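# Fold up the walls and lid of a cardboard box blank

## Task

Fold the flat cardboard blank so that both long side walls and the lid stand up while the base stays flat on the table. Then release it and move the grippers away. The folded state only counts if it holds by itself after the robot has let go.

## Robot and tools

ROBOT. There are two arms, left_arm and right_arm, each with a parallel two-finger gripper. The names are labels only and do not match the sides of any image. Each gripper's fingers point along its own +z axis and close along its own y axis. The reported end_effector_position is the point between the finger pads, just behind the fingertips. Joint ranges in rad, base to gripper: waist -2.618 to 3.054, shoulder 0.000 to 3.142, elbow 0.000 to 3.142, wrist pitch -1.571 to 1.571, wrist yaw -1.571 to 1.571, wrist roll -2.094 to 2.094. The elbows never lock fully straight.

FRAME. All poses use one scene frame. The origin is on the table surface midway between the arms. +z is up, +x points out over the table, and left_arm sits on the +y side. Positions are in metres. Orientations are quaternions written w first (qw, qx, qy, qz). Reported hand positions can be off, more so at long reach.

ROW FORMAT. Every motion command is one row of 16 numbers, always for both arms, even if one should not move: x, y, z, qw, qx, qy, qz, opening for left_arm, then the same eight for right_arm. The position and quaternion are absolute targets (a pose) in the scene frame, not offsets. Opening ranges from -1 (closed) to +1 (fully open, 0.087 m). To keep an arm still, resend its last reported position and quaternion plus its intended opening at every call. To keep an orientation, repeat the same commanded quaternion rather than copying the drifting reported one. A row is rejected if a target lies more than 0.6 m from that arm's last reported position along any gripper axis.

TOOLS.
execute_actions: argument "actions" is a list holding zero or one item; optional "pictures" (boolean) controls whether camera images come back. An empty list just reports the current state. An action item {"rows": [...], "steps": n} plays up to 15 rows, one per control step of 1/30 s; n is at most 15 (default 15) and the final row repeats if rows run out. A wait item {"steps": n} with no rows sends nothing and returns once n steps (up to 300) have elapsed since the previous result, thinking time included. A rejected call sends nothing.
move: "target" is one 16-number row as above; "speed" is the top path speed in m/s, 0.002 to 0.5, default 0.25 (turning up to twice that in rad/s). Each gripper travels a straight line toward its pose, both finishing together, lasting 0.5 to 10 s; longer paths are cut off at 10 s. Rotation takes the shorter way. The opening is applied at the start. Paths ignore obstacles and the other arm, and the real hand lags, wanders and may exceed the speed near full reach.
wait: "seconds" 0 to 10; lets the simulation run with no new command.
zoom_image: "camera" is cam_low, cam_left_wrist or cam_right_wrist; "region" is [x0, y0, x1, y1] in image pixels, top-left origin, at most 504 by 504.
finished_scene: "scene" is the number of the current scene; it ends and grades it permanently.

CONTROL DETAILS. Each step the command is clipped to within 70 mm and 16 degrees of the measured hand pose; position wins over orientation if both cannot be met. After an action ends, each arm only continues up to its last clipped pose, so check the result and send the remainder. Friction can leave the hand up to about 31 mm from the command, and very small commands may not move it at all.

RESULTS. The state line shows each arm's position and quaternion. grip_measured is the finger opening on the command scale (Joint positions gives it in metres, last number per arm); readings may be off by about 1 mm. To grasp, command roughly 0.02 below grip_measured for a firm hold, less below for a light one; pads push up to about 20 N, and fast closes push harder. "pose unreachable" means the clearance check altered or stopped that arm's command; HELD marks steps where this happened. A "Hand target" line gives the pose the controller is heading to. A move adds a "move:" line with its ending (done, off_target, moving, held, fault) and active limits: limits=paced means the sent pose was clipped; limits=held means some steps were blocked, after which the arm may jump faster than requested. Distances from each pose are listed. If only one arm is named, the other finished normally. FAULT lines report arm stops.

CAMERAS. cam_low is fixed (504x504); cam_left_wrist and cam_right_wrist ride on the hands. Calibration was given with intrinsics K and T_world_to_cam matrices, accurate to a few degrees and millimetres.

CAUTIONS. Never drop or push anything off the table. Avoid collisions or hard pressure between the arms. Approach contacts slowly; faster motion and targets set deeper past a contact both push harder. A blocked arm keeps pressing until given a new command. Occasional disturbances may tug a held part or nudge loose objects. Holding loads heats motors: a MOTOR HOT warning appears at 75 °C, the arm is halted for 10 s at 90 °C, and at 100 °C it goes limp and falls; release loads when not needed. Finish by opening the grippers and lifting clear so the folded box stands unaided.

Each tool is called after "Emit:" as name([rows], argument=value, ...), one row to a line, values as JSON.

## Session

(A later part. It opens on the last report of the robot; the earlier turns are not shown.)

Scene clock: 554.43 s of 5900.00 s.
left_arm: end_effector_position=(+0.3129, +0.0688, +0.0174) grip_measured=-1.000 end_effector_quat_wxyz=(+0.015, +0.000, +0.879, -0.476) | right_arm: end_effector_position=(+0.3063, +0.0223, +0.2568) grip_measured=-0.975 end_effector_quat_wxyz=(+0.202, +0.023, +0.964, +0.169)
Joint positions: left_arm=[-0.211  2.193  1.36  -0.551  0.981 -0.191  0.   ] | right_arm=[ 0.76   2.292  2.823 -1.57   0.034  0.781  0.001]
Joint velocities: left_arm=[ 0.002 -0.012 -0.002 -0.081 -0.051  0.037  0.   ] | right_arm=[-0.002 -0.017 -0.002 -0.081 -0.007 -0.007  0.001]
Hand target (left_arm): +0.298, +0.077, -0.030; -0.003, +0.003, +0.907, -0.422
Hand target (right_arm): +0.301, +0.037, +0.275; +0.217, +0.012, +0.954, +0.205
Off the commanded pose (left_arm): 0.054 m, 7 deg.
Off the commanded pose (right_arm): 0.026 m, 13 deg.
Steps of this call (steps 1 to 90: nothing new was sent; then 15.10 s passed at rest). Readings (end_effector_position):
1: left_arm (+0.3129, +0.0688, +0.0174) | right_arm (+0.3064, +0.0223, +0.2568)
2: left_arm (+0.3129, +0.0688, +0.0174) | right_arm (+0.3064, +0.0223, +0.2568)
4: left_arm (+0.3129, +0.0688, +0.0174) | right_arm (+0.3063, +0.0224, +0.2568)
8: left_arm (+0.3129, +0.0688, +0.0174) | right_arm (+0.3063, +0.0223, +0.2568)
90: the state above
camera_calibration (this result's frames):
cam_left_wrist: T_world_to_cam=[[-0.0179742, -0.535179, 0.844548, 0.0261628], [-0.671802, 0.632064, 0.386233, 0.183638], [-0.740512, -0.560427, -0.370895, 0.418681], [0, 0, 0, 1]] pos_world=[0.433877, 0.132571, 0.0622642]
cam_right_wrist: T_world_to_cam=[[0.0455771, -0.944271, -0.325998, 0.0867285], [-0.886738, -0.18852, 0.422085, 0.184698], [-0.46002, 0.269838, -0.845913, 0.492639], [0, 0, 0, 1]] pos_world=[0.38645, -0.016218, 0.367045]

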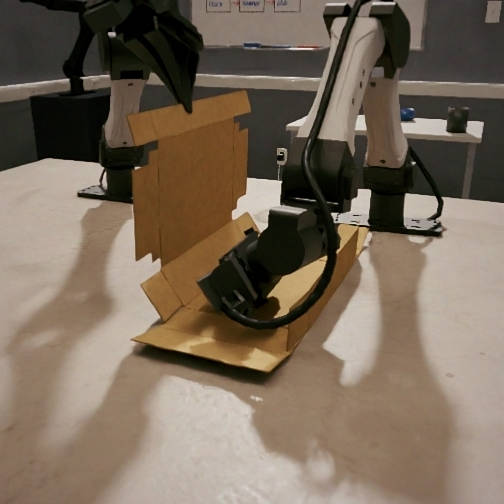

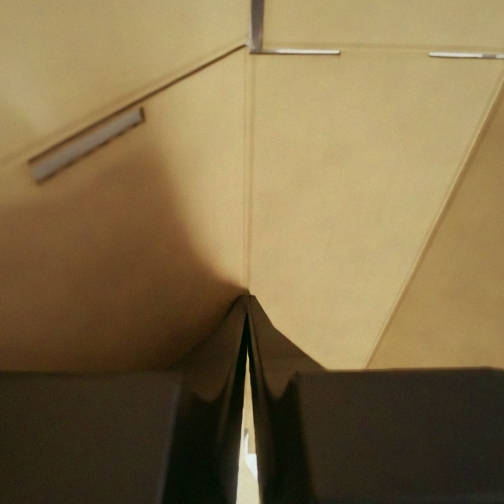

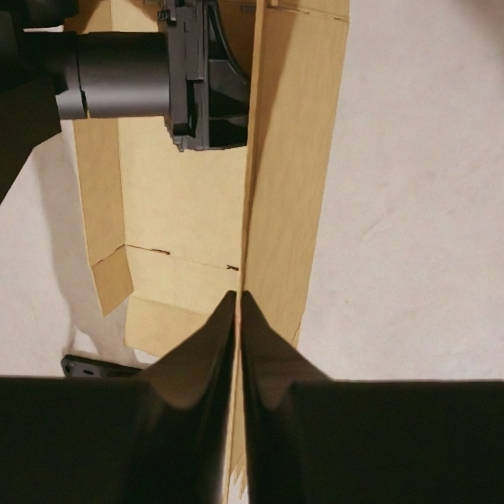

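Emit:
move(target=[0.30,0.09,0.13,0,0,0.95,-0.3,-1, 0.30,0.02,0.26,0.2,0.02,0.96,0.18,-1])

Emit:
move(target=[0.19,0.14,0.08,0.46,0,0.89,0,-1, 0.30,0.02,0.26,0.2,0.02,0.96,0.18,-1])

Emit:
move(target=[0.21,0.14,-0.03,0.48,0,0.88,0,-1, 0.30,0.02,0.26,0.2,0.02,0.96,0.18,-1], speed=0.1)

Scene clock: 572.43 s of 5900.00 s.
left_arm: end_effector_position=(+0.2977, +0.0937, +0.1222) grip_measured=-1.000 end_effector_quat_wxyz=(-0.002, -0.005, +0.953, -0.303) | right_arm: end_effector_position=(+0.2996, +0.0183, +0.2497) grip_measured=-0.981 end_effector_quat_wxyz=(+0.189, +0.022, +0.968, +0.164)
Joint positions: left_arm=[-0.267  1.998  1.698 -1.167  0.609 -0.191  0.   ] | right_arm=[ 0.76   2.201  2.628 -1.492  0.025  0.781  0.001]
Joint velocities: left_arm=[ 0.012 -0.027  0.002  0.066 -0.022  0.037  0.   ] | right_arm=[-0.002 -0.022 -0.022  0.007  0.037 -0.007 -0.   ]
Hand target (left_arm): +0.297, +0.090, +0.130; -0.000, -0.001, +0.953, -0.302
Hand target (right_arm): +0.300, +0.020, +0.260; +0.200, +0.020, +0.963, +0.180
Off the commanded pose (left_arm): 0.009 m, 1 deg.
Off the commanded pose (right_arm): 0.010 m, 2 deg.
After step 90, 13.50 s passed at rest.
move: done
camera_calibration (this result's frames):
cam_left_wrist: T_world_to_cam=[[0.0086644, -0.807723, 0.589499, -0.000516164], [-0.652261, 0.442276, 0.615587, 0.101179], [-0.757945, -0.389841, -0.523014, 0.468032], [0, 0, 0, 1]] pos_world=[0.420742, 0.137292, 0.182807]
cam_right_wrist: T_world_to_cam=[[0.0422717, -0.947929, -0.315663, 0.0793927], [-0.875118, -0.18757, 0.446079, 0.171453], [-0.48206, 0.257386, -0.837479, 0.48932], [0, 0, 0, 1]] pos_world=[0.382567, -0.018526, 0.358375]

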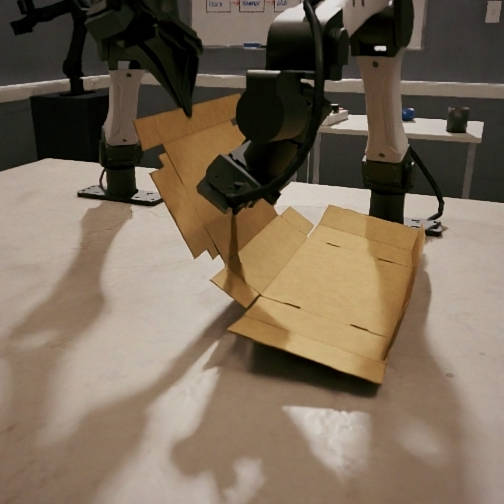

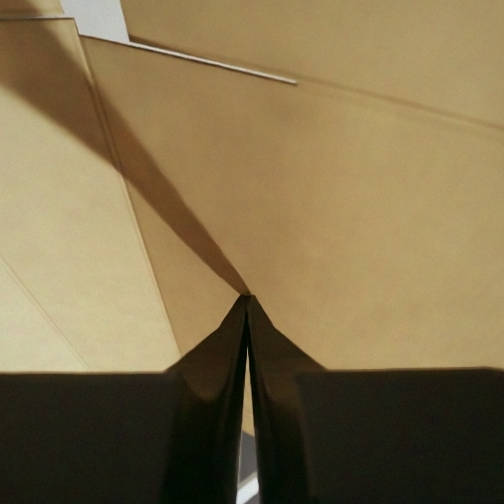

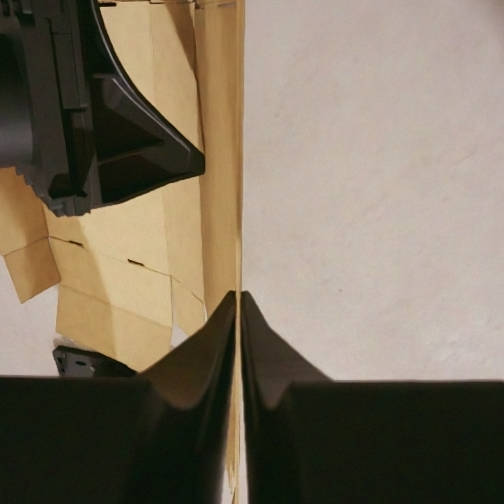

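Scene clock: 575.37 s of 5900.00 s.
left_arm: end_effector_position=(+0.1911, +0.1426, +0.0756) grip_measured=-1.000 end_effector_quat_wxyz=(+0.446, +0.007, +0.895, +0.006) | right_arm: end_effector_position=(+0.3002, +0.0204, +0.2505) grip_measured=-0.981 end_effector_quat_wxyz=(+0.190, +0.021, +0.967, +0.169)
Joint positions: left_arm=[-0.862  0.96   0.471 -0.31  -0.574 -0.489  0.   ] | right_arm=[ 0.76   2.201  2.627 -1.484  0.019  0.781  0.001]
Joint velocities: left_arm=[-0.002 -0.012  0.002 -0.051 -0.095  0.022  0.   ] | right_arm=[-0.012 -0.002  0.002  0.022  0.007  0.051  0.   ]
Hand target (left_arm): +0.191, +0.140, +0.076; +0.456, +0.002, +0.890, -0.003
Hand target (right_arm): +0.300, +0.020, +0.260; +0.200, +0.020, +0.963, +0.180
Off the commanded pose (left_arm): 0.005 m, 2 deg.
Off the commanded pose (right_arm): 0.009 m, 2 deg.
move: done
camera_calibration (this result's frames):
cam_left_wrist: T_world_to_cam=[[-0.0196258, -0.99976, -0.00974549, 0.14554], [-0.997733, 0.0202118, -0.0641915, 0.216287], [0.0643731, 0.00846358, -0.99789, 0.203866], [0, 0, 0, 1]] pos_world=[0.20553, 0.139408, 0.218738]
cam_right_wrist: T_world_to_cam=[[0.0459303, -0.944721, -0.324644, 0.0826978], [-0.875438, -0.194597, 0.442426, 0.173139], [-0.481143, 0.263884, -0.835982, 0.488986], [0, 0, 0, 1]] pos_world=[0.383047, -0.0172171, 0.359029]

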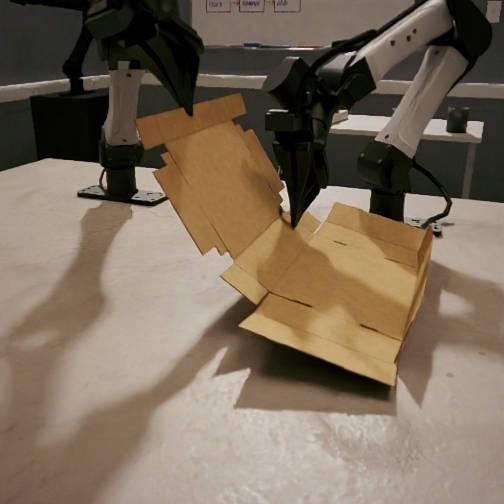

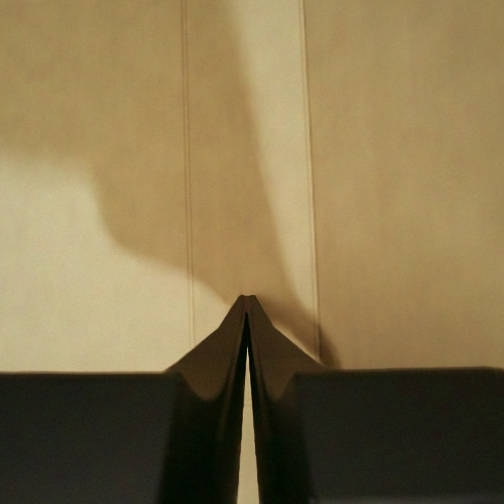

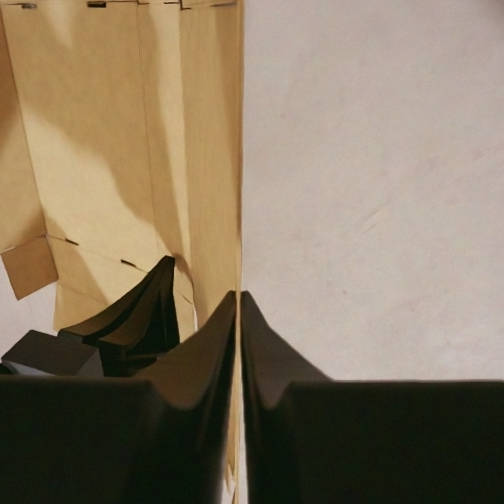

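Scene clock: 576.97 s of 5900.00 s.
left_arm: end_effector_position=(+0.2348, +0.1191, +0.0196) grip_measured=-1.000 end_effector_quat_wxyz=(+0.546, -0.040, +0.836, -0.043) | right_arm: end_effector_position=(+0.3135, +0.0159, +0.2499) grip_measured=-0.981 end_effector_quat_wxyz=(+0.213, +0.031, +0.964, +0.158)
Joint positions: left_arm=[-0.858  1.418  0.194  0.703 -0.638 -0.456  0.   ] | right_arm=[ 0.751  2.201  2.618 -1.455  0.066  0.781  0.001]
Joint velocities: left_arm=[-0.007 -0.007 -0.017 -0.037 -0.051 -0.007  0.   ] | right_arm=[ 0.007  0.002 -0.007  0.022  0.022  0.037  0.   ]
Hand target (left_arm): +0.207, +0.141, -0.024; +0.479, -0.002, +0.878, -0.001
Hand target (right_arm): +0.300, +0.020, +0.260; +0.200, +0.020, +0.963, +0.180
Off the commanded pose (left_arm): 0.059 m, 11 deg.
Off the commanded pose (right_arm): 0.017 m, 3 deg.
move: off_target (left_arm, right_arm)
camera_calibration (this result's frames):
cam_left_wrist: T_world_to_cam=[[0.00588631, -0.992848, 0.119239, 0.112973], [-0.95577, -0.0406501, -0.291294, 0.258622], [0.294057, -0.11225, -0.949173, 0.104829], [0, 0, 0, 1]] pos_world=[0.215692, 0.134445, 0.161365]
cam_right_wrist: T_world_to_cam=[[0.029191, -0.951047, -0.307665, 0.0787691], [-0.899174, -0.15943, 0.407514, 0.199778], [-0.436616, 0.264748, -0.859811, 0.488068], [0, 0, 0, 1]] pos_world=[0.390434, -0.0224514, 0.362468]

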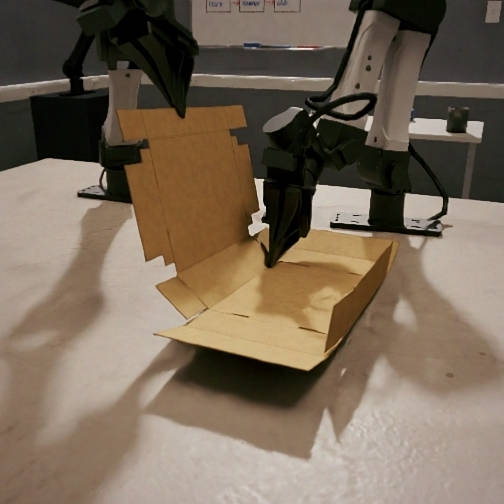

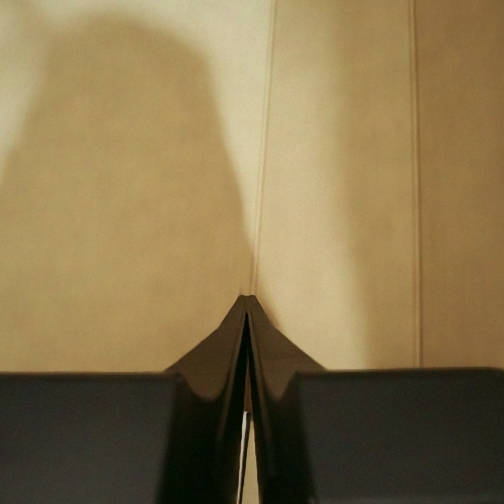

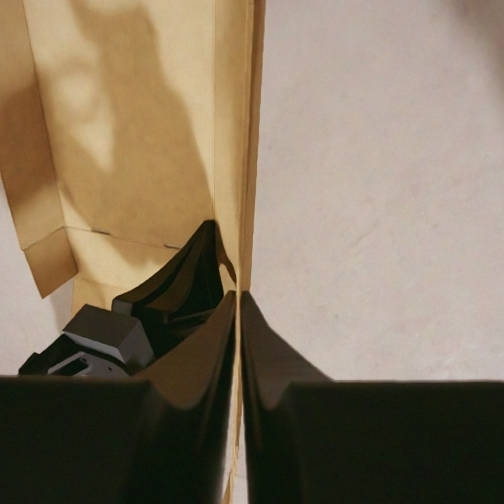

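Emit:
move(target=[0.24,0.16,0.09,0.46,0,0.89,0,-1, 0.30,0.02,0.25,0.2,0.02,0.96,0.18,-1])

Emit:
move(target=[0.26,0.215,0.07,0.46,0,0.89,0,-1, 0.30,0.02,0.25,0.2,0.02,0.96,0.18,-1])

Emit:
move(target=[0.27,0.215,-0.03,0.48,0,0.88,0,-1, 0.30,0.02,0.25,0.2,0.02,0.96,0.18,-1], speed=0.1)

Scene clock: 586.23 s of 5900.00 s.
left_arm: end_effector_position=(+0.2351, +0.1608, +0.0906) grip_measured=-1.000 end_effector_quat_wxyz=(+0.468, -0.003, +0.883, -0.006) | right_arm: end_effector_position=(+0.3037, +0.0177, +0.2419) grip_measured=-0.981 end_effector_quat_wxyz=(+0.193, +0.026, +0.966, +0.169)
Joint positions: left_arm=[-0.637  1.017  0.499 -0.142 -0.416 -0.319  0.   ] | right_arm=[ 0.751  2.136  2.472 -1.388  0.021  0.781  0.001]
Joint velocities: left_arm=[ 0.012 -0.012 -0.012 -0.037  0.022 -0.007  0.   ] | right_arm=[-0.002  0.007  0.012 -0.022  0.037 -0.081  0.   ]
Hand target (left_arm): +0.239, +0.162, +0.091; +0.461, -0.000, +0.888, +0.000
Hand target (right_arm): +0.300, +0.020, +0.250; +0.200, +0.020, +0.963, +0.180
Off the commanded pose (left_arm): 0.005 m, 1 deg.
Off the commanded pose (right_arm): 0.009 m, 2 deg.
After step 90, 4.97 s passed at rest.
move: done
camera_calibration (this result's frames):
cam_left_wrist: T_world_to_cam=[[-0.0123437, -0.999753, 0.0185076, 0.16042], [-0.993358, 0.0101429, -0.114618, 0.265897], [0.114402, -0.0197995, -0.993237, 0.208176], [0, 0, 0, 1]] pos_world=[0.242295, 0.161805, 0.234276]
cam_right_wrist: T_world_to_cam=[[0.0385524, -0.944521, -0.32618, 0.0797487], [-0.879715, -0.186899, 0.437229, 0.181982], [-0.473935, 0.270089, -0.838115, 0.482402], [0, 0, 0, 1]] pos_world=[0.385645, -0.020955, 0.350754]

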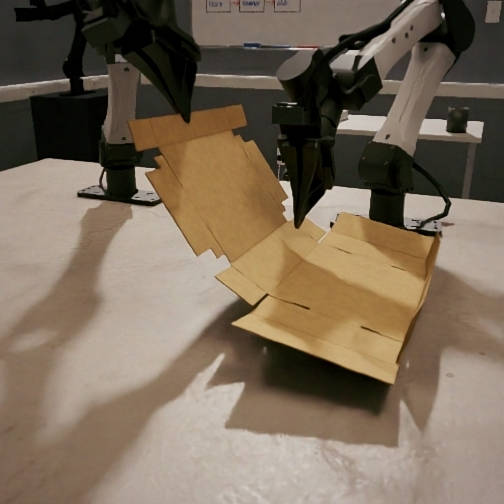

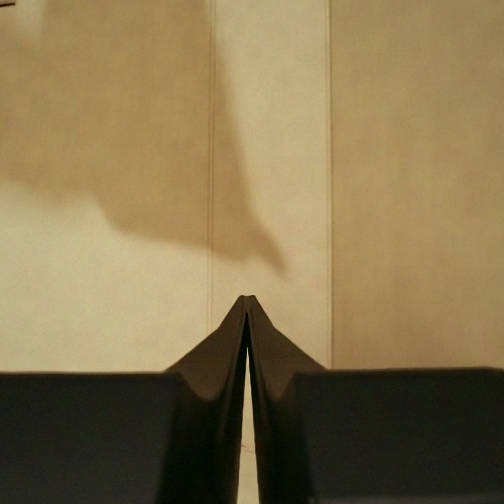

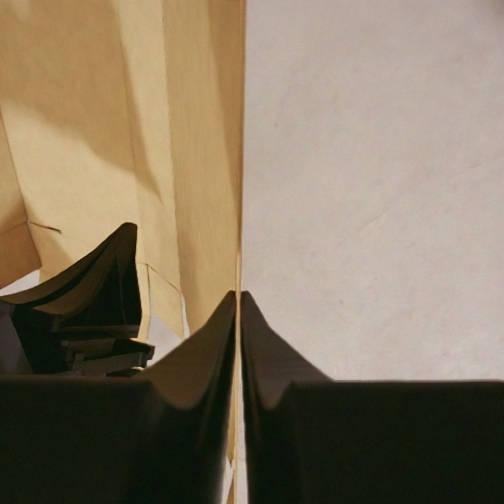

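Scene clock: 587.30 s of 5900.00 s.
left_arm: end_effector_position=(+0.2613, +0.2121, +0.0786) grip_measured=-1.000 end_effector_quat_wxyz=(+0.465, -0.002, +0.885, -0.001) | right_arm: end_effector_position=(+0.3038, +0.0177, +0.2419) grip_measured=-0.981 end_effector_quat_wxyz=(+0.194, +0.026, +0.966, +0.169)
Joint positions: left_arm=[-0.334  1.074  0.467 -0.008 -0.176 -0.127  0.   ] | right_arm=[ 0.751  2.136  2.472 -1.387  0.021  0.781  0.001]
Joint velocities: left_arm=[ 0.002  0.002 -0.002 -0.007 -0.022 -0.007  0.   ] | right_arm=[-0.012  0.017 -0.002  0.051 -0.022 -0.037  0.001]
Hand target (left_arm): +0.261, +0.215, +0.071; +0.460, +0.001, +0.888, +0.002
Hand target (right_arm): +0.300, +0.020, +0.250; +0.200, +0.020, +0.963, +0.180
Off the commanded pose (left_arm): 0.009 m, 1 deg.
Off the commanded pose (right_arm): 0.009 m, 2 deg.
move: done
camera_calibration (this result's frames):
cam_left_wrist: T_world_to_cam=[[-0.0104706, -0.999909, 0.00854384, 0.212582], [-0.994279, 0.00950253, -0.106391, 0.289829], [0.1063, -0.00960894, -0.994288, 0.194307], [0, 0, 0, 1]] pos_world=[0.269742, 0.211676, 0.222216]
cam_right_wrist: T_world_to_cam=[[0.0386448, -0.944438, -0.32641, 0.0798405], [-0.879839, -0.187011, 0.436932, 0.182146], [-0.473698, 0.270303, -0.838181, 0.482389], [0, 0, 0, 1]] pos_world=[0.38568, -0.0209236, 0.350804]

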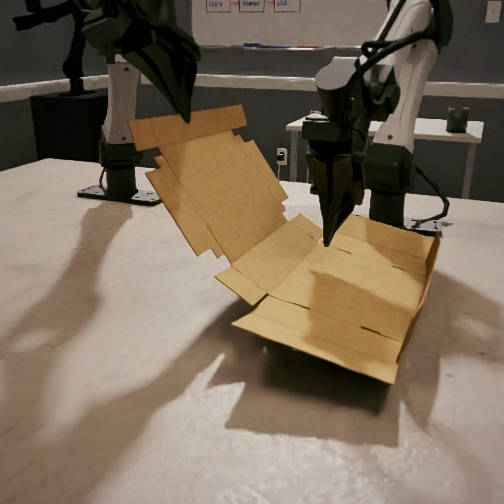

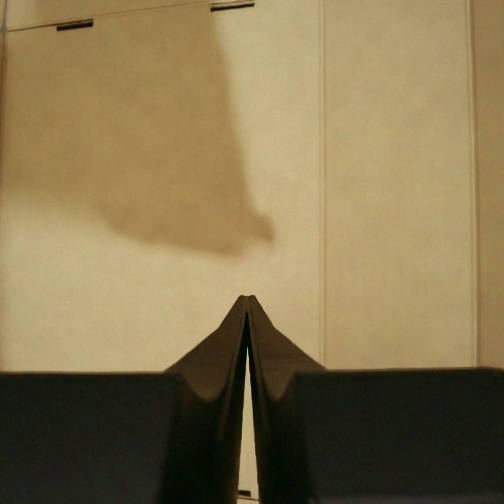

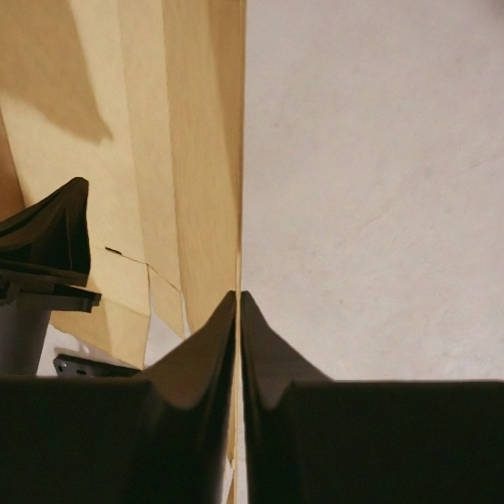

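Scene clock: 588.83 s of 5900.00 s.
left_arm: end_effector_position=(+0.3022, +0.1945, +0.0255) grip_measured=-1.000 end_effector_quat_wxyz=(+0.561, +0.001, +0.827, -0.043) | right_arm: end_effector_position=(+0.3134, +0.0199, +0.2402) grip_measured=-0.961 end_effector_quat_wxyz=(+0.210, +0.037, +0.962, +0.168)
Joint positions: left_arm=[-0.334  1.553  0.241  0.934 -0.128 -0.127  0.   ] | right_arm=[ 0.751  2.136  2.454 -1.346  0.052  0.797  0.002]
Joint velocities: left_arm=[ 0.007  0.007 -0.017  0.081 -0.037 -0.007  0.   ] | right_arm=[-0.007 -0.027  0.002 -0.007  0.007 -0.007 -0.   ]
Hand target (left_arm): +0.267, +0.214, -0.024; +0.481, +0.002, +0.877, -0.001
Hand target (right_arm): +0.300, +0.020, +0.250; +0.201, +0.020, +0.963, +0.180
Off the commanded pose (left_arm): 0.067 m, 12 deg.
Off the commanded pose (right_arm): 0.017 m, 3 deg.
move: off_target (left_arm, right_arm)
camera_calibration (this result's frames):
cam_left_wrist: T_world_to_cam=[[-0.0629017, -0.995313, 0.0734529, 0.209151], [-0.944061, 0.0354671, -0.327858, 0.310383], [0.323717, -0.0899668, -0.941867, 0.0856683], [0, 0, 0, 1]] pos_world=[0.278444, 0.20487, 0.167087]
cam_right_wrist: T_world_to_cam=[[0.0210036, -0.944343, -0.328292, 0.0869291], [-0.897609, -0.162419, 0.409777, 0.20338], [-0.440291, 0.286071, -0.851062, 0.477248], [0, 0, 0, 1]] pos_world=[0.390858, -0.0214032, 0.351365]

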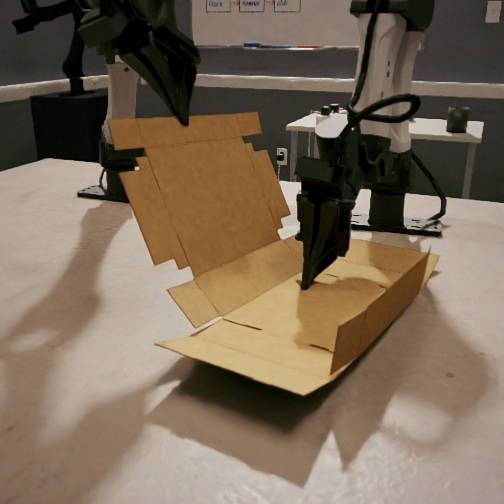

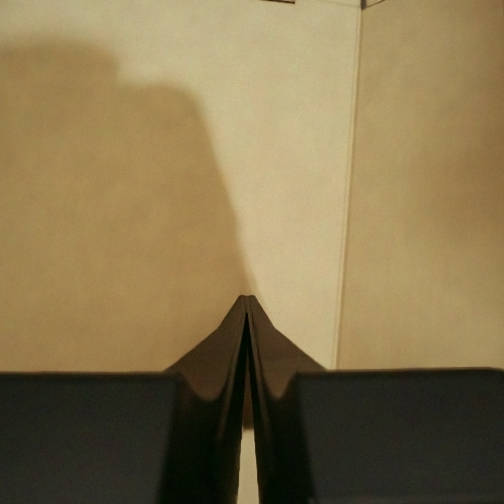

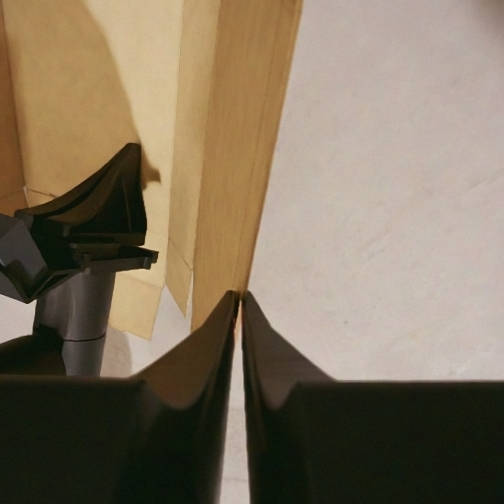

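Emit:
move(target=[0.27,0.215,-0.03,0.48,0,0.88,0,-1, 0.32,-0.06,0.10,0.15,0,0.93,0.33,-1], speed=0.15)

Emit:
move(target=[0.27,0.215,-0.03,0.48,0,0.88,0,-1, 0.32,-0.12,0.09,0.15,0,0.93,0.33,0], speed=0.1)

Emit:
move(target=[0.26,0.25,0.15,0.46,0,0.89,0,-1, 0.33,-0.1,0.4,0.43,0,0.903,0,-1])

Scene clock: 610.57 s of 5900.00 s.
left_arm: end_effector_position=(+0.3001, +0.1992, +0.0184) grip_measured=-1.000 end_effector_quat_wxyz=(+0.553, -0.004, +0.833, -0.031) | right_arm: end_effector_position=(+0.3229, -0.0596, +0.0979) grip_measured=-0.981 end_effector_quat_wxyz=(+0.148, +0.016, +0.936, +0.319)
Joint positions: left_arm=[-0.334  1.571  0.24   0.929 -0.151 -0.124  0.   ] | right_arm=[ 0.427  1.83   1.325 -0.479 -0.444  0.58   0.001]
Joint velocities: left_arm=[-0.007  0.017 -0.017  0.007  0.022 -0.037  0.   ] | right_arm=[ 0.012 -0.022 -0.007  0.037 -0.022 -0.022 -0.001]
Hand target (left_arm): +0.267, +0.215, -0.026; +0.480, -0.000, +0.877, -0.002
Hand target (right_arm): +0.319, -0.059, +0.100; +0.151, -0.001, +0.932, +0.330
Off the commanded pose (left_arm): 0.059 m, 11 deg.
Off the commanded pose (right_arm): 0.004 m, 2 deg.
After step 90, 17.00 s passed at rest.
move: off_target (left_arm)
camera_calibration (this result's frames):
cam_left_wrist: T_world_to_cam=[[-0.0412001, -0.997464, 0.0580293, 0.208464], [-0.951439, 0.0214335, -0.30709, 0.310518], [0.305067, -0.0678634, -0.94991, 0.0813735], [0, 0, 0, 1]] pos_world=[0.279203, 0.206802, 0.160557]
cam_right_wrist: T_world_to_cam=[[0.0878264, -0.798627, -0.595383, -0.0218097], [-0.825646, -0.392754, 0.405034, 0.220761], [-0.55731, 0.456003, -0.693878, 0.415603], [0, 0, 0, 1]] pos_world=[0.415806, -0.12023, 0.185977]

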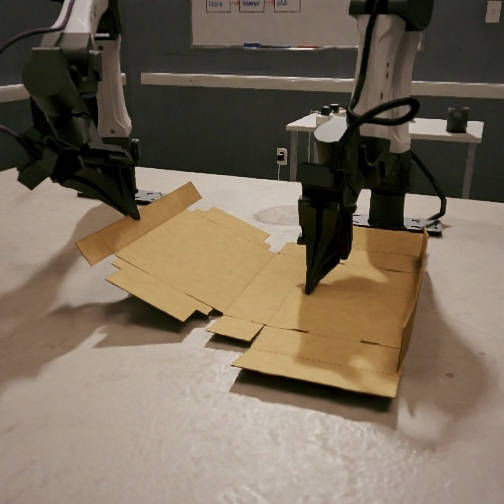

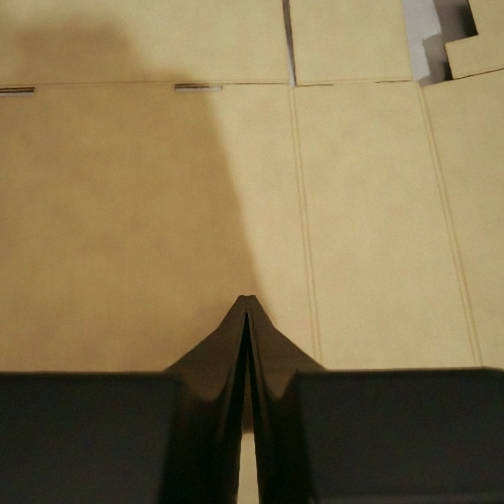

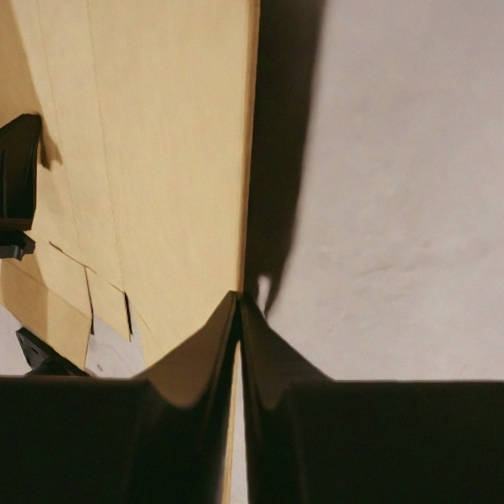

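Scene clock: 611.93 s of 5900.00 s.
left_arm: end_effector_position=(+0.3004, +0.1994, +0.0189) grip_measured=-1.000 end_effector_quat_wxyz=(+0.554, -0.004, +0.832, -0.030) | right_arm: end_effector_position=(+0.3241, -0.1157, +0.0853) grip_measured=+0.000 end_effector_quat_wxyz=(+0.149, +0.003, +0.933, +0.328)
Joint positions: left_arm=[-0.334  1.571  0.24   0.931 -0.152 -0.123  0.   ] | right_arm=[ 0.273  1.798  1.236 -0.488 -0.548  0.41   0.044]
Joint velocities: left_arm=[-0.012 -0.007  0.007 -0.051 -0.007 -0.037  0.   ] | right_arm=[-0.002 -0.012 -0.017 -0.037 -0.022  0.022 -0.   ]
Hand target (left_arm): +0.267, +0.215, -0.025; +0.480, -0.000, +0.877, -0.001
Hand target (right_arm): +0.319, -0.119, +0.089; +0.151, +0.000, +0.932, +0.330
Off the commanded pose (left_arm): 0.060 m, 11 deg.
Off the commanded pose (right_arm): 0.008 m, 0 deg.
move: off_target (left_arm)
camera_calibration (this result's frames):
cam_left_wrist: T_world_to_cam=[[-0.0402526, -0.997551, 0.0572012, 0.208415], [-0.950608, 0.0205991, -0.30971, 0.311019], [0.307774, -0.0668426, -0.949109, 0.0807899], [0, 0, 0, 1]] pos_world=[0.279181, 0.206898, 0.161083]
cam_right_wrist: T_world_to_cam=[[0.116142, -0.78752, -0.605247, -0.0812621], [-0.818929, -0.420739, 0.390301, 0.200613], [-0.562021, 0.450324, -0.693788, 0.433954], [0, 0, 0, 1]] pos_world=[0.417616, -0.17501, 0.173589]

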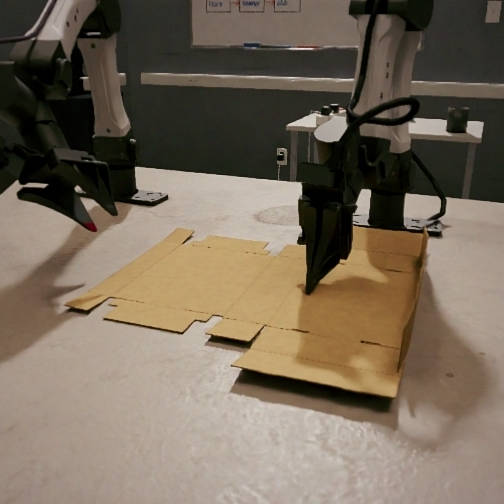

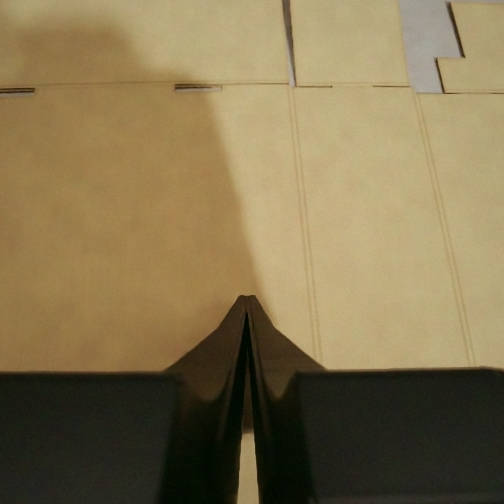

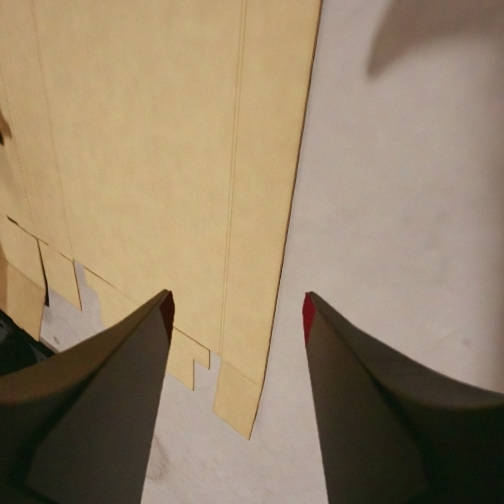

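Scene clock: 614.43 s of 5900.00 s.
left_arm: end_effector_position=(+0.2549, +0.2483, +0.1367) grip_measured=-1.000 end_effector_quat_wxyz=(+0.447, -0.001, +0.895, -0.001) | right_arm: end_effector_position=(+0.3301, -0.1056, +0.3974) grip_measured=-1.000 end_effector_quat_wxyz=(+0.477, -0.002, +0.879, +0.029)
Joint positions: left_arm=[-0.141  0.984  0.691 -0.352 -0.017 -0.016  0.   ] | right_arm=[ 0.725  2.005  2.835 -1.512  0.529  0.447  0.   ]
Joint velocities: left_arm=[-0.002  0.007 -0.002 -0.037 -0.051 -0.007  0.   ] | right_arm=[-0.002 -0.032  0.017 -0.007  0.037 -0.007  0.   ]
Hand target (left_arm): +0.257, +0.251, +0.150; +0.460, -0.000, +0.888, +0.001
Hand target (right_arm): +0.329, -0.102, +0.399; +0.480, -0.009, +0.877, +0.027
Off the commanded pose (left_arm): 0.014 m, 2 deg.
Off the commanded pose (right_arm): 0.006 m, 7 deg.
elbow stopped short (right arm): the move would have taken joint 3 (elbow) straighter than the controller allows; a more bent joint 3 avoids this.
move: off_target (left_arm, right_arm)
camera_calibration (this result's frames):
cam_left_wrist: T_world_to_cam=[[-0.0115431, -0.999894, 0.00891746, 0.248425], [-0.997786, 0.0109338, -0.0655989, 0.2842], [0.0654944, -0.00965494, -0.997806, 0.264018], [0, 0, 0, 1]] pos_world=[0.269147, 0.24784, 0.279867]
cam_right_wrist: T_world_to_cam=[[0.0440144, -0.998649, -0.0276239, -0.113102], [-0.993312, -0.0407913, -0.108017, 0.383705], [0.106744, 0.0321935, -0.993765, 0.503618], [0, 0, 0, 1]] pos_world=[0.332358, -0.113511, 0.5388]

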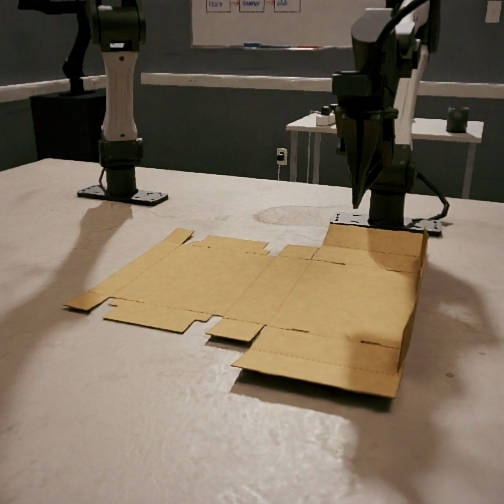

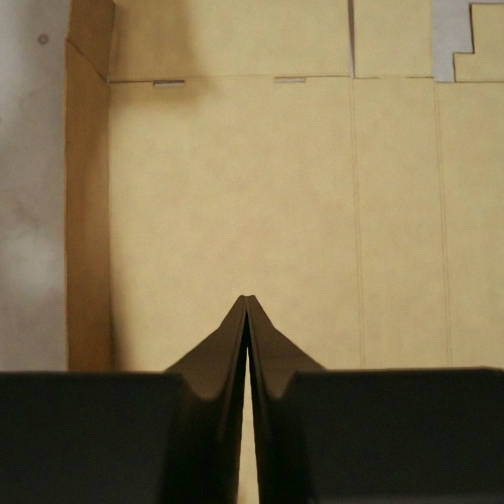

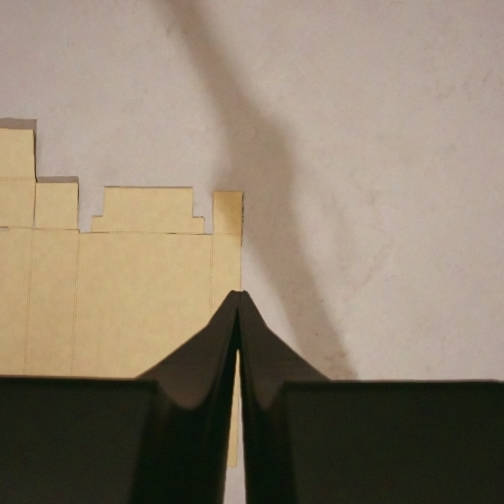

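Emit:
move(target=[0.29,0.25,-0.02,0.5,0,0.866,0,-1, 0.29,-0.27,0.12,0,0,0.87,0.5,-1], speed=0.15)

Emit:
move(target=[0.29,0.14,-0.025,0.5,0,0.866,0,-1, 0.29,-0.26,0.03,0,0,0.84,0.54,-1], speed=0.08)

Scene clock: 627.17 s of 5900.00 s.
left_arm: end_effector_position=(+0.3183, +0.2468, +0.0191) grip_measured=-1.000 end_effector_quat_wxyz=(+0.559, -0.002, +0.829, -0.004) | right_arm: end_effector_position=(+0.2858, -0.2636, +0.1181) grip_measured=-1.000 end_effector_quat_wxyz=(-0.001, +0.004, +0.870, +0.493)
Joint positions: left_arm=[-0.141  1.628  0.281  0.961 -0.017 -0.016  0.   ] | right_arm=[-0.249  2.109  1.611 -1.485 -0.975 -0.479  0.   ]
Joint velocities: left_arm=[-0.002  0.017 -0.002 -0.037 -0.022 -0.007  0.   ] | right_arm=[-0.012 -0.007 -0.002  0.051  0.022 -0.007  0.   ]
Hand target (left_arm): +0.292, +0.249, -0.017; +0.500, +0.000, +0.866, -0.000
Hand target (right_arm): +0.290, -0.266, +0.121; +0.005, +0.004, +0.868, +0.496
Off the commanded pose (left_arm): 0.048 m, 8 deg.
Off the commanded pose (right_arm): 0.008 m, 1 deg.
After step 90, 4.63 s passed at rest.
move: off_target (left_arm)
camera_calibration (this result's frames):
cam_left_wrist: T_world_to_cam=[[-0.014685, -0.99983, 0.0111563, 0.249685], [-0.947585, 0.0103544, -0.319336, 0.328764], [0.319166, -0.015261, -0.947576, 0.0621949], [0, 0, 0, 1]] pos_world=[0.295348, 0.247187, 0.161135]
cam_right_wrist: T_world_to_cam=[[0.0160853, -0.514397, -0.857401, -0.043054], [-0.63284, -0.669137, 0.389576, -0.0243079], [-0.774116, 0.536331, -0.336294, 0.542841], [0, 0, 0, 1]] pos_world=[0.405532, -0.329555, 0.15511]

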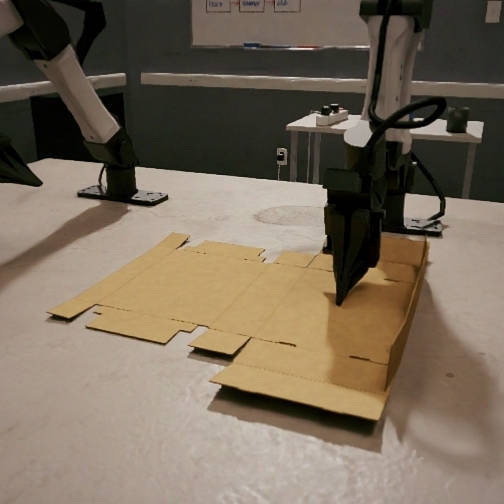

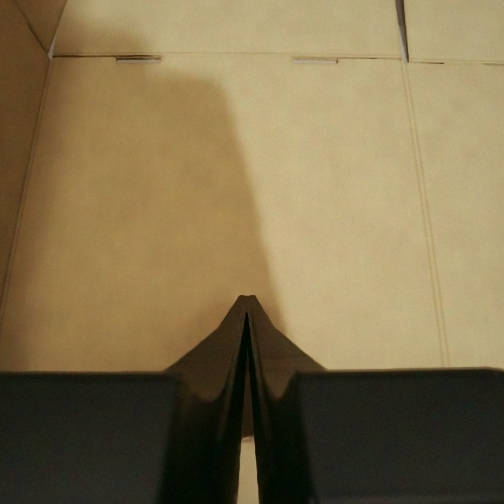

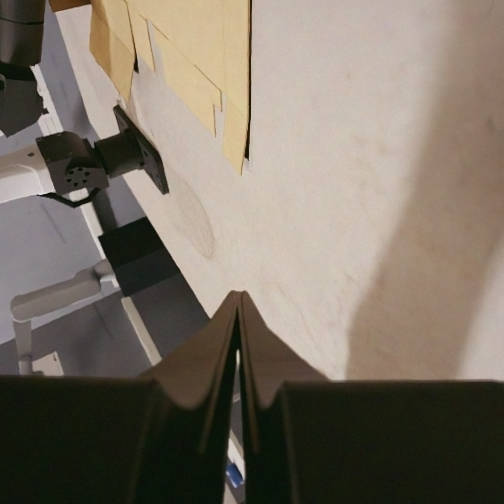

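Scene clock: 629.13 s of 5900.00 s.
left_arm: end_effector_position=(+0.3075, +0.1462, +0.0182) grip_measured=-1.000 end_effector_quat_wxyz=(+0.570, -0.036, +0.821, -0.010) | right_arm: end_effector_position=(+0.2934, -0.2586, +0.0352) grip_measured=-1.000 end_effector_quat_wxyz=(-0.001, -0.006, +0.845, +0.535)
Joint positions: left_arm=[-0.608  1.695  0.332  0.957 -0.48  -0.257  0.   ] | right_arm=[-0.249  2.326  1.537 -1.306 -1.056 -0.59   0.   ]
Joint velocities: left_arm=[ 0.007 -0.002  0.017 -0.007 -0.022 -0.051  0.   ] | right_arm=[ 0.022  0.017  0.012 -0.022  0.037 -0.095  0.   ]
Hand target (left_arm): +0.284, +0.142, -0.021; +0.502, -0.003, +0.865, -0.003
Hand target (right_arm): +0.291, -0.260, +0.030; +0.000, +0.000, +0.841, +0.540
Off the commanded pose (left_arm): 0.047 m, 10 deg.
Off the commanded pose (right_arm): 0.006 m, 1 deg.
move: off_target (left_arm)
camera_calibration (this result's frames):
cam_left_wrist: T_world_to_cam=[[0.0344415, -0.997656, 0.0591264, 0.132594], [-0.937415, -0.0527606, -0.344194, 0.325875], [0.346507, -0.0435714, -0.937035, 0.0588538], [0, 0, 0, 1]] pos_world=[0.28052, 0.152041, 0.159473]
cam_right_wrist: T_world_to_cam=[[0.0331189, -0.426423, -0.903917, -0.0922977], [-0.625417, -0.714299, 0.314056, 0.00496722], [-0.779588, 0.554924, -0.290349, 0.523019], [0, 0, 0, 1]] pos_world=[0.413903, -0.326046, 0.0668686]

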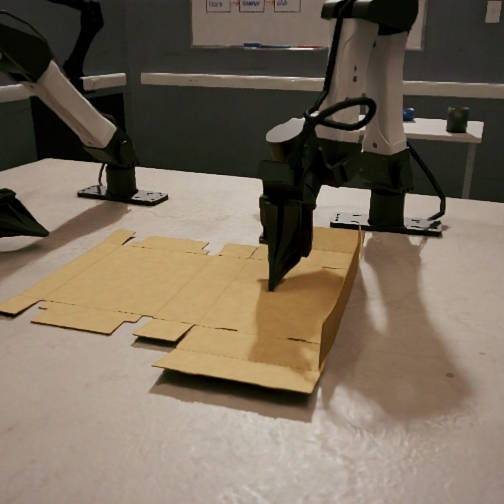

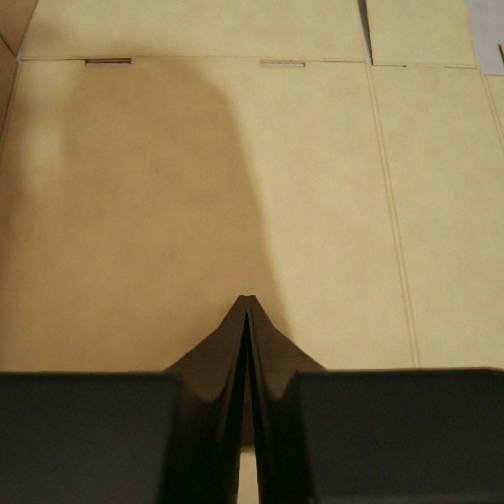

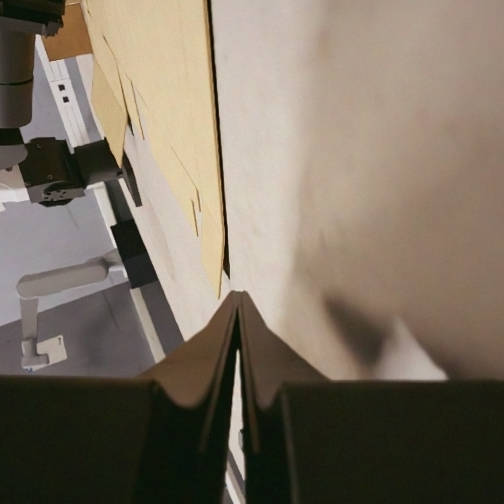

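Flap edge looks raised a bit. Slide under.

Emit:
move(target=[0.29,0.14,-0.025,0.5,0,0.866,0,-1, 0.30,-0.235,0.0,0,0,0.84,0.54,-1], speed=0.06)

Emit:
move(target=[0.29,0.14,-0.025,0.5,0,0.866,0,-1, 0.30,-0.12,0.005,0,0,0.84,0.54,-1], speed=0.06)

Scene clock: 638.07 s of 5900.00 s.
left_arm: end_effector_position=(+0.3075, +0.1463, +0.0184) grip_measured=-1.000 end_effector_quat_wxyz=(+0.570, -0.038, +0.821, -0.010) | right_arm: end_effector_position=(+0.3052, -0.2404, +0.0132) grip_measured=-1.000 end_effector_quat_wxyz=(+0.007, +0.002, +0.841, +0.541)
Joint positions: left_arm=[-0.608  1.695  0.332  0.957 -0.482 -0.26   0.   ] | right_arm=[-0.202  2.36   1.504 -1.136 -1.099 -0.476  0.   ]
Joint velocities: left_arm=[-0.002 -0.017  0.012  0.037 -0.051  0.022  0.   ] | right_arm=[-0.012 -0.017  0.007  0.051 -0.022  0.007  0.   ]
Hand target (left_arm): +0.286, +0.143, -0.021; +0.503, -0.002, +0.864, -0.001
Hand target (right_arm): +0.300, -0.235, +0.001; -0.001, -0.000, +0.841, +0.541
Off the commanded pose (left_arm): 0.047 m, 11 deg.
Off the commanded pose (right_arm): 0.015 m, 1 deg.
After step 90, 4.07 s passed at rest.
move: off_target (left_arm, right_arm)
camera_calibration (this result's frames):
cam_left_wrist: T_world_to_cam=[[0.0368649, -0.997417, 0.0616484, 0.13187], [-0.93704, -0.0559394, -0.344714, 0.326355], [0.347272, -0.0450592, -0.936681, 0.0589269], [0, 0, 0, 1]] pos_world=[0.280483, 0.152441, 0.159565]
cam_right_wrist: T_world_to_cam=[[0.0288763, -0.415114, -0.909311, -0.100731], [-0.641935, -0.70501, 0.301463, 0.0397318], [-0.766215, 0.575014, -0.286835, 0.516345], [0, 0, 0, 1]] pos_world=[0.424045, -0.310709, 0.0445322]

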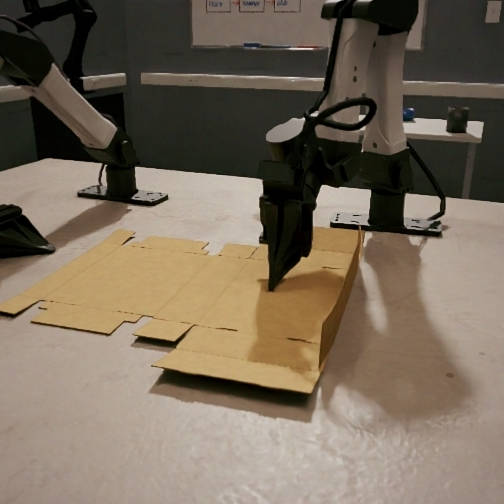

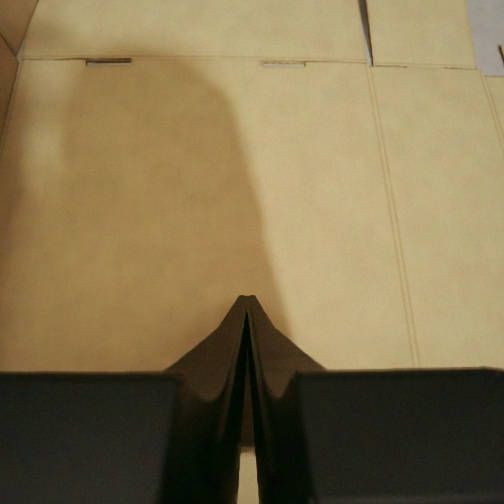

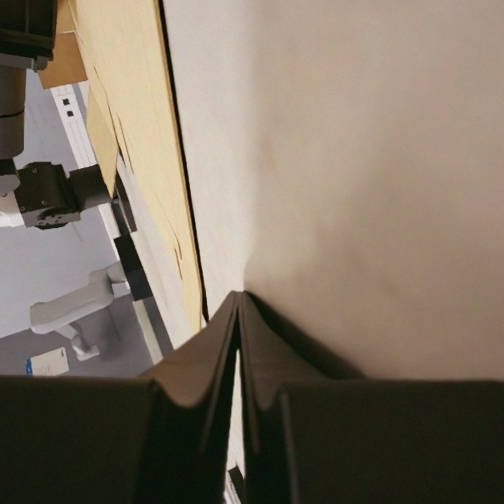

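Scene clock: 640.53 s of 5900.00 s.
left_arm: end_effector_position=(+0.3069, +0.1596, +0.0181) grip_measured=-1.000 end_effector_quat_wxyz=(+0.571, -0.055, +0.819, +0.022) | right_arm: end_effector_position=(+0.3125, -0.1366, +0.0132) grip_measured=-1.000 end_effector_quat_wxyz=(+0.010, +0.011, +0.840, +0.543)
Joint positions: left_arm=[-0.608  1.695  0.332  0.944 -0.554 -0.259  0.   ] | right_arm=[ 0.068  2.208  1.241 -0.424 -1.141  0.192  0.   ]
Joint velocities: left_arm=[ 0.002  0.002 -0.002 -0.051 -0.022  0.037  0.   ] | right_arm=[-0.012  0.007  0.002  0.037 -0.037  0.081  0.   ]
Hand target (left_arm): +0.284, +0.144, -0.021; +0.503, -0.004, +0.864, -0.000
Hand target (right_arm): +0.300, -0.121, +0.006; -0.004, -0.002, +0.841, +0.542
Off the commanded pose (left_arm): 0.050 m, 12 deg.
Off the commanded pose (right_arm): 0.022 m, 2 deg.
move: off_target (left_arm, right_arm)
camera_calibration (this result's frames):
cam_left_wrist: T_world_to_cam=[[0.102379, -0.994331, 0.0287169, 0.125243], [-0.930967, -0.105946, -0.349394, 0.332581], [0.350456, 0.00903622, -0.936536, 0.0498786], [0, 0, 0, 1]] pos_world=[0.279319, 0.159318, 0.159318]
cam_right_wrist: T_world_to_cam=[[0.017197, -0.41128, -0.911347, -0.0536739], [-0.653806, -0.694233, 0.300962, 0.122767], [-0.756466, 0.590669, -0.280836, 0.461319], [0, 0, 0, 1]] pos_world=[0.430162, -0.209333, 0.0436914]

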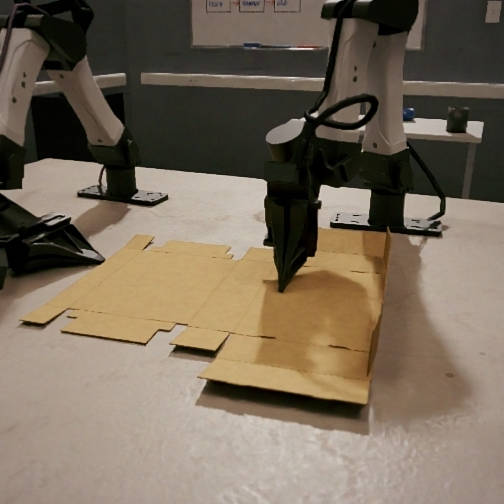

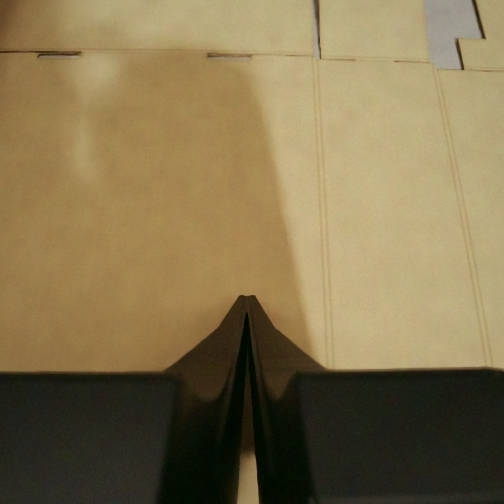

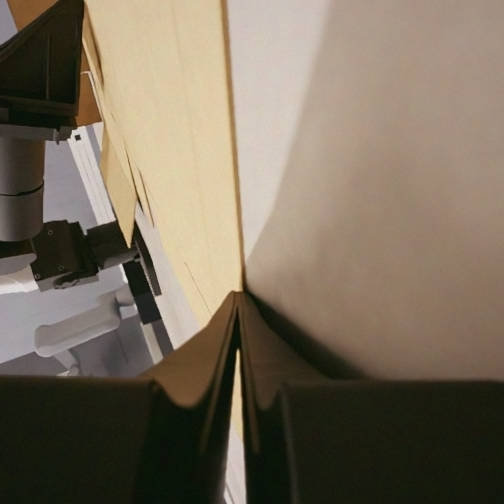

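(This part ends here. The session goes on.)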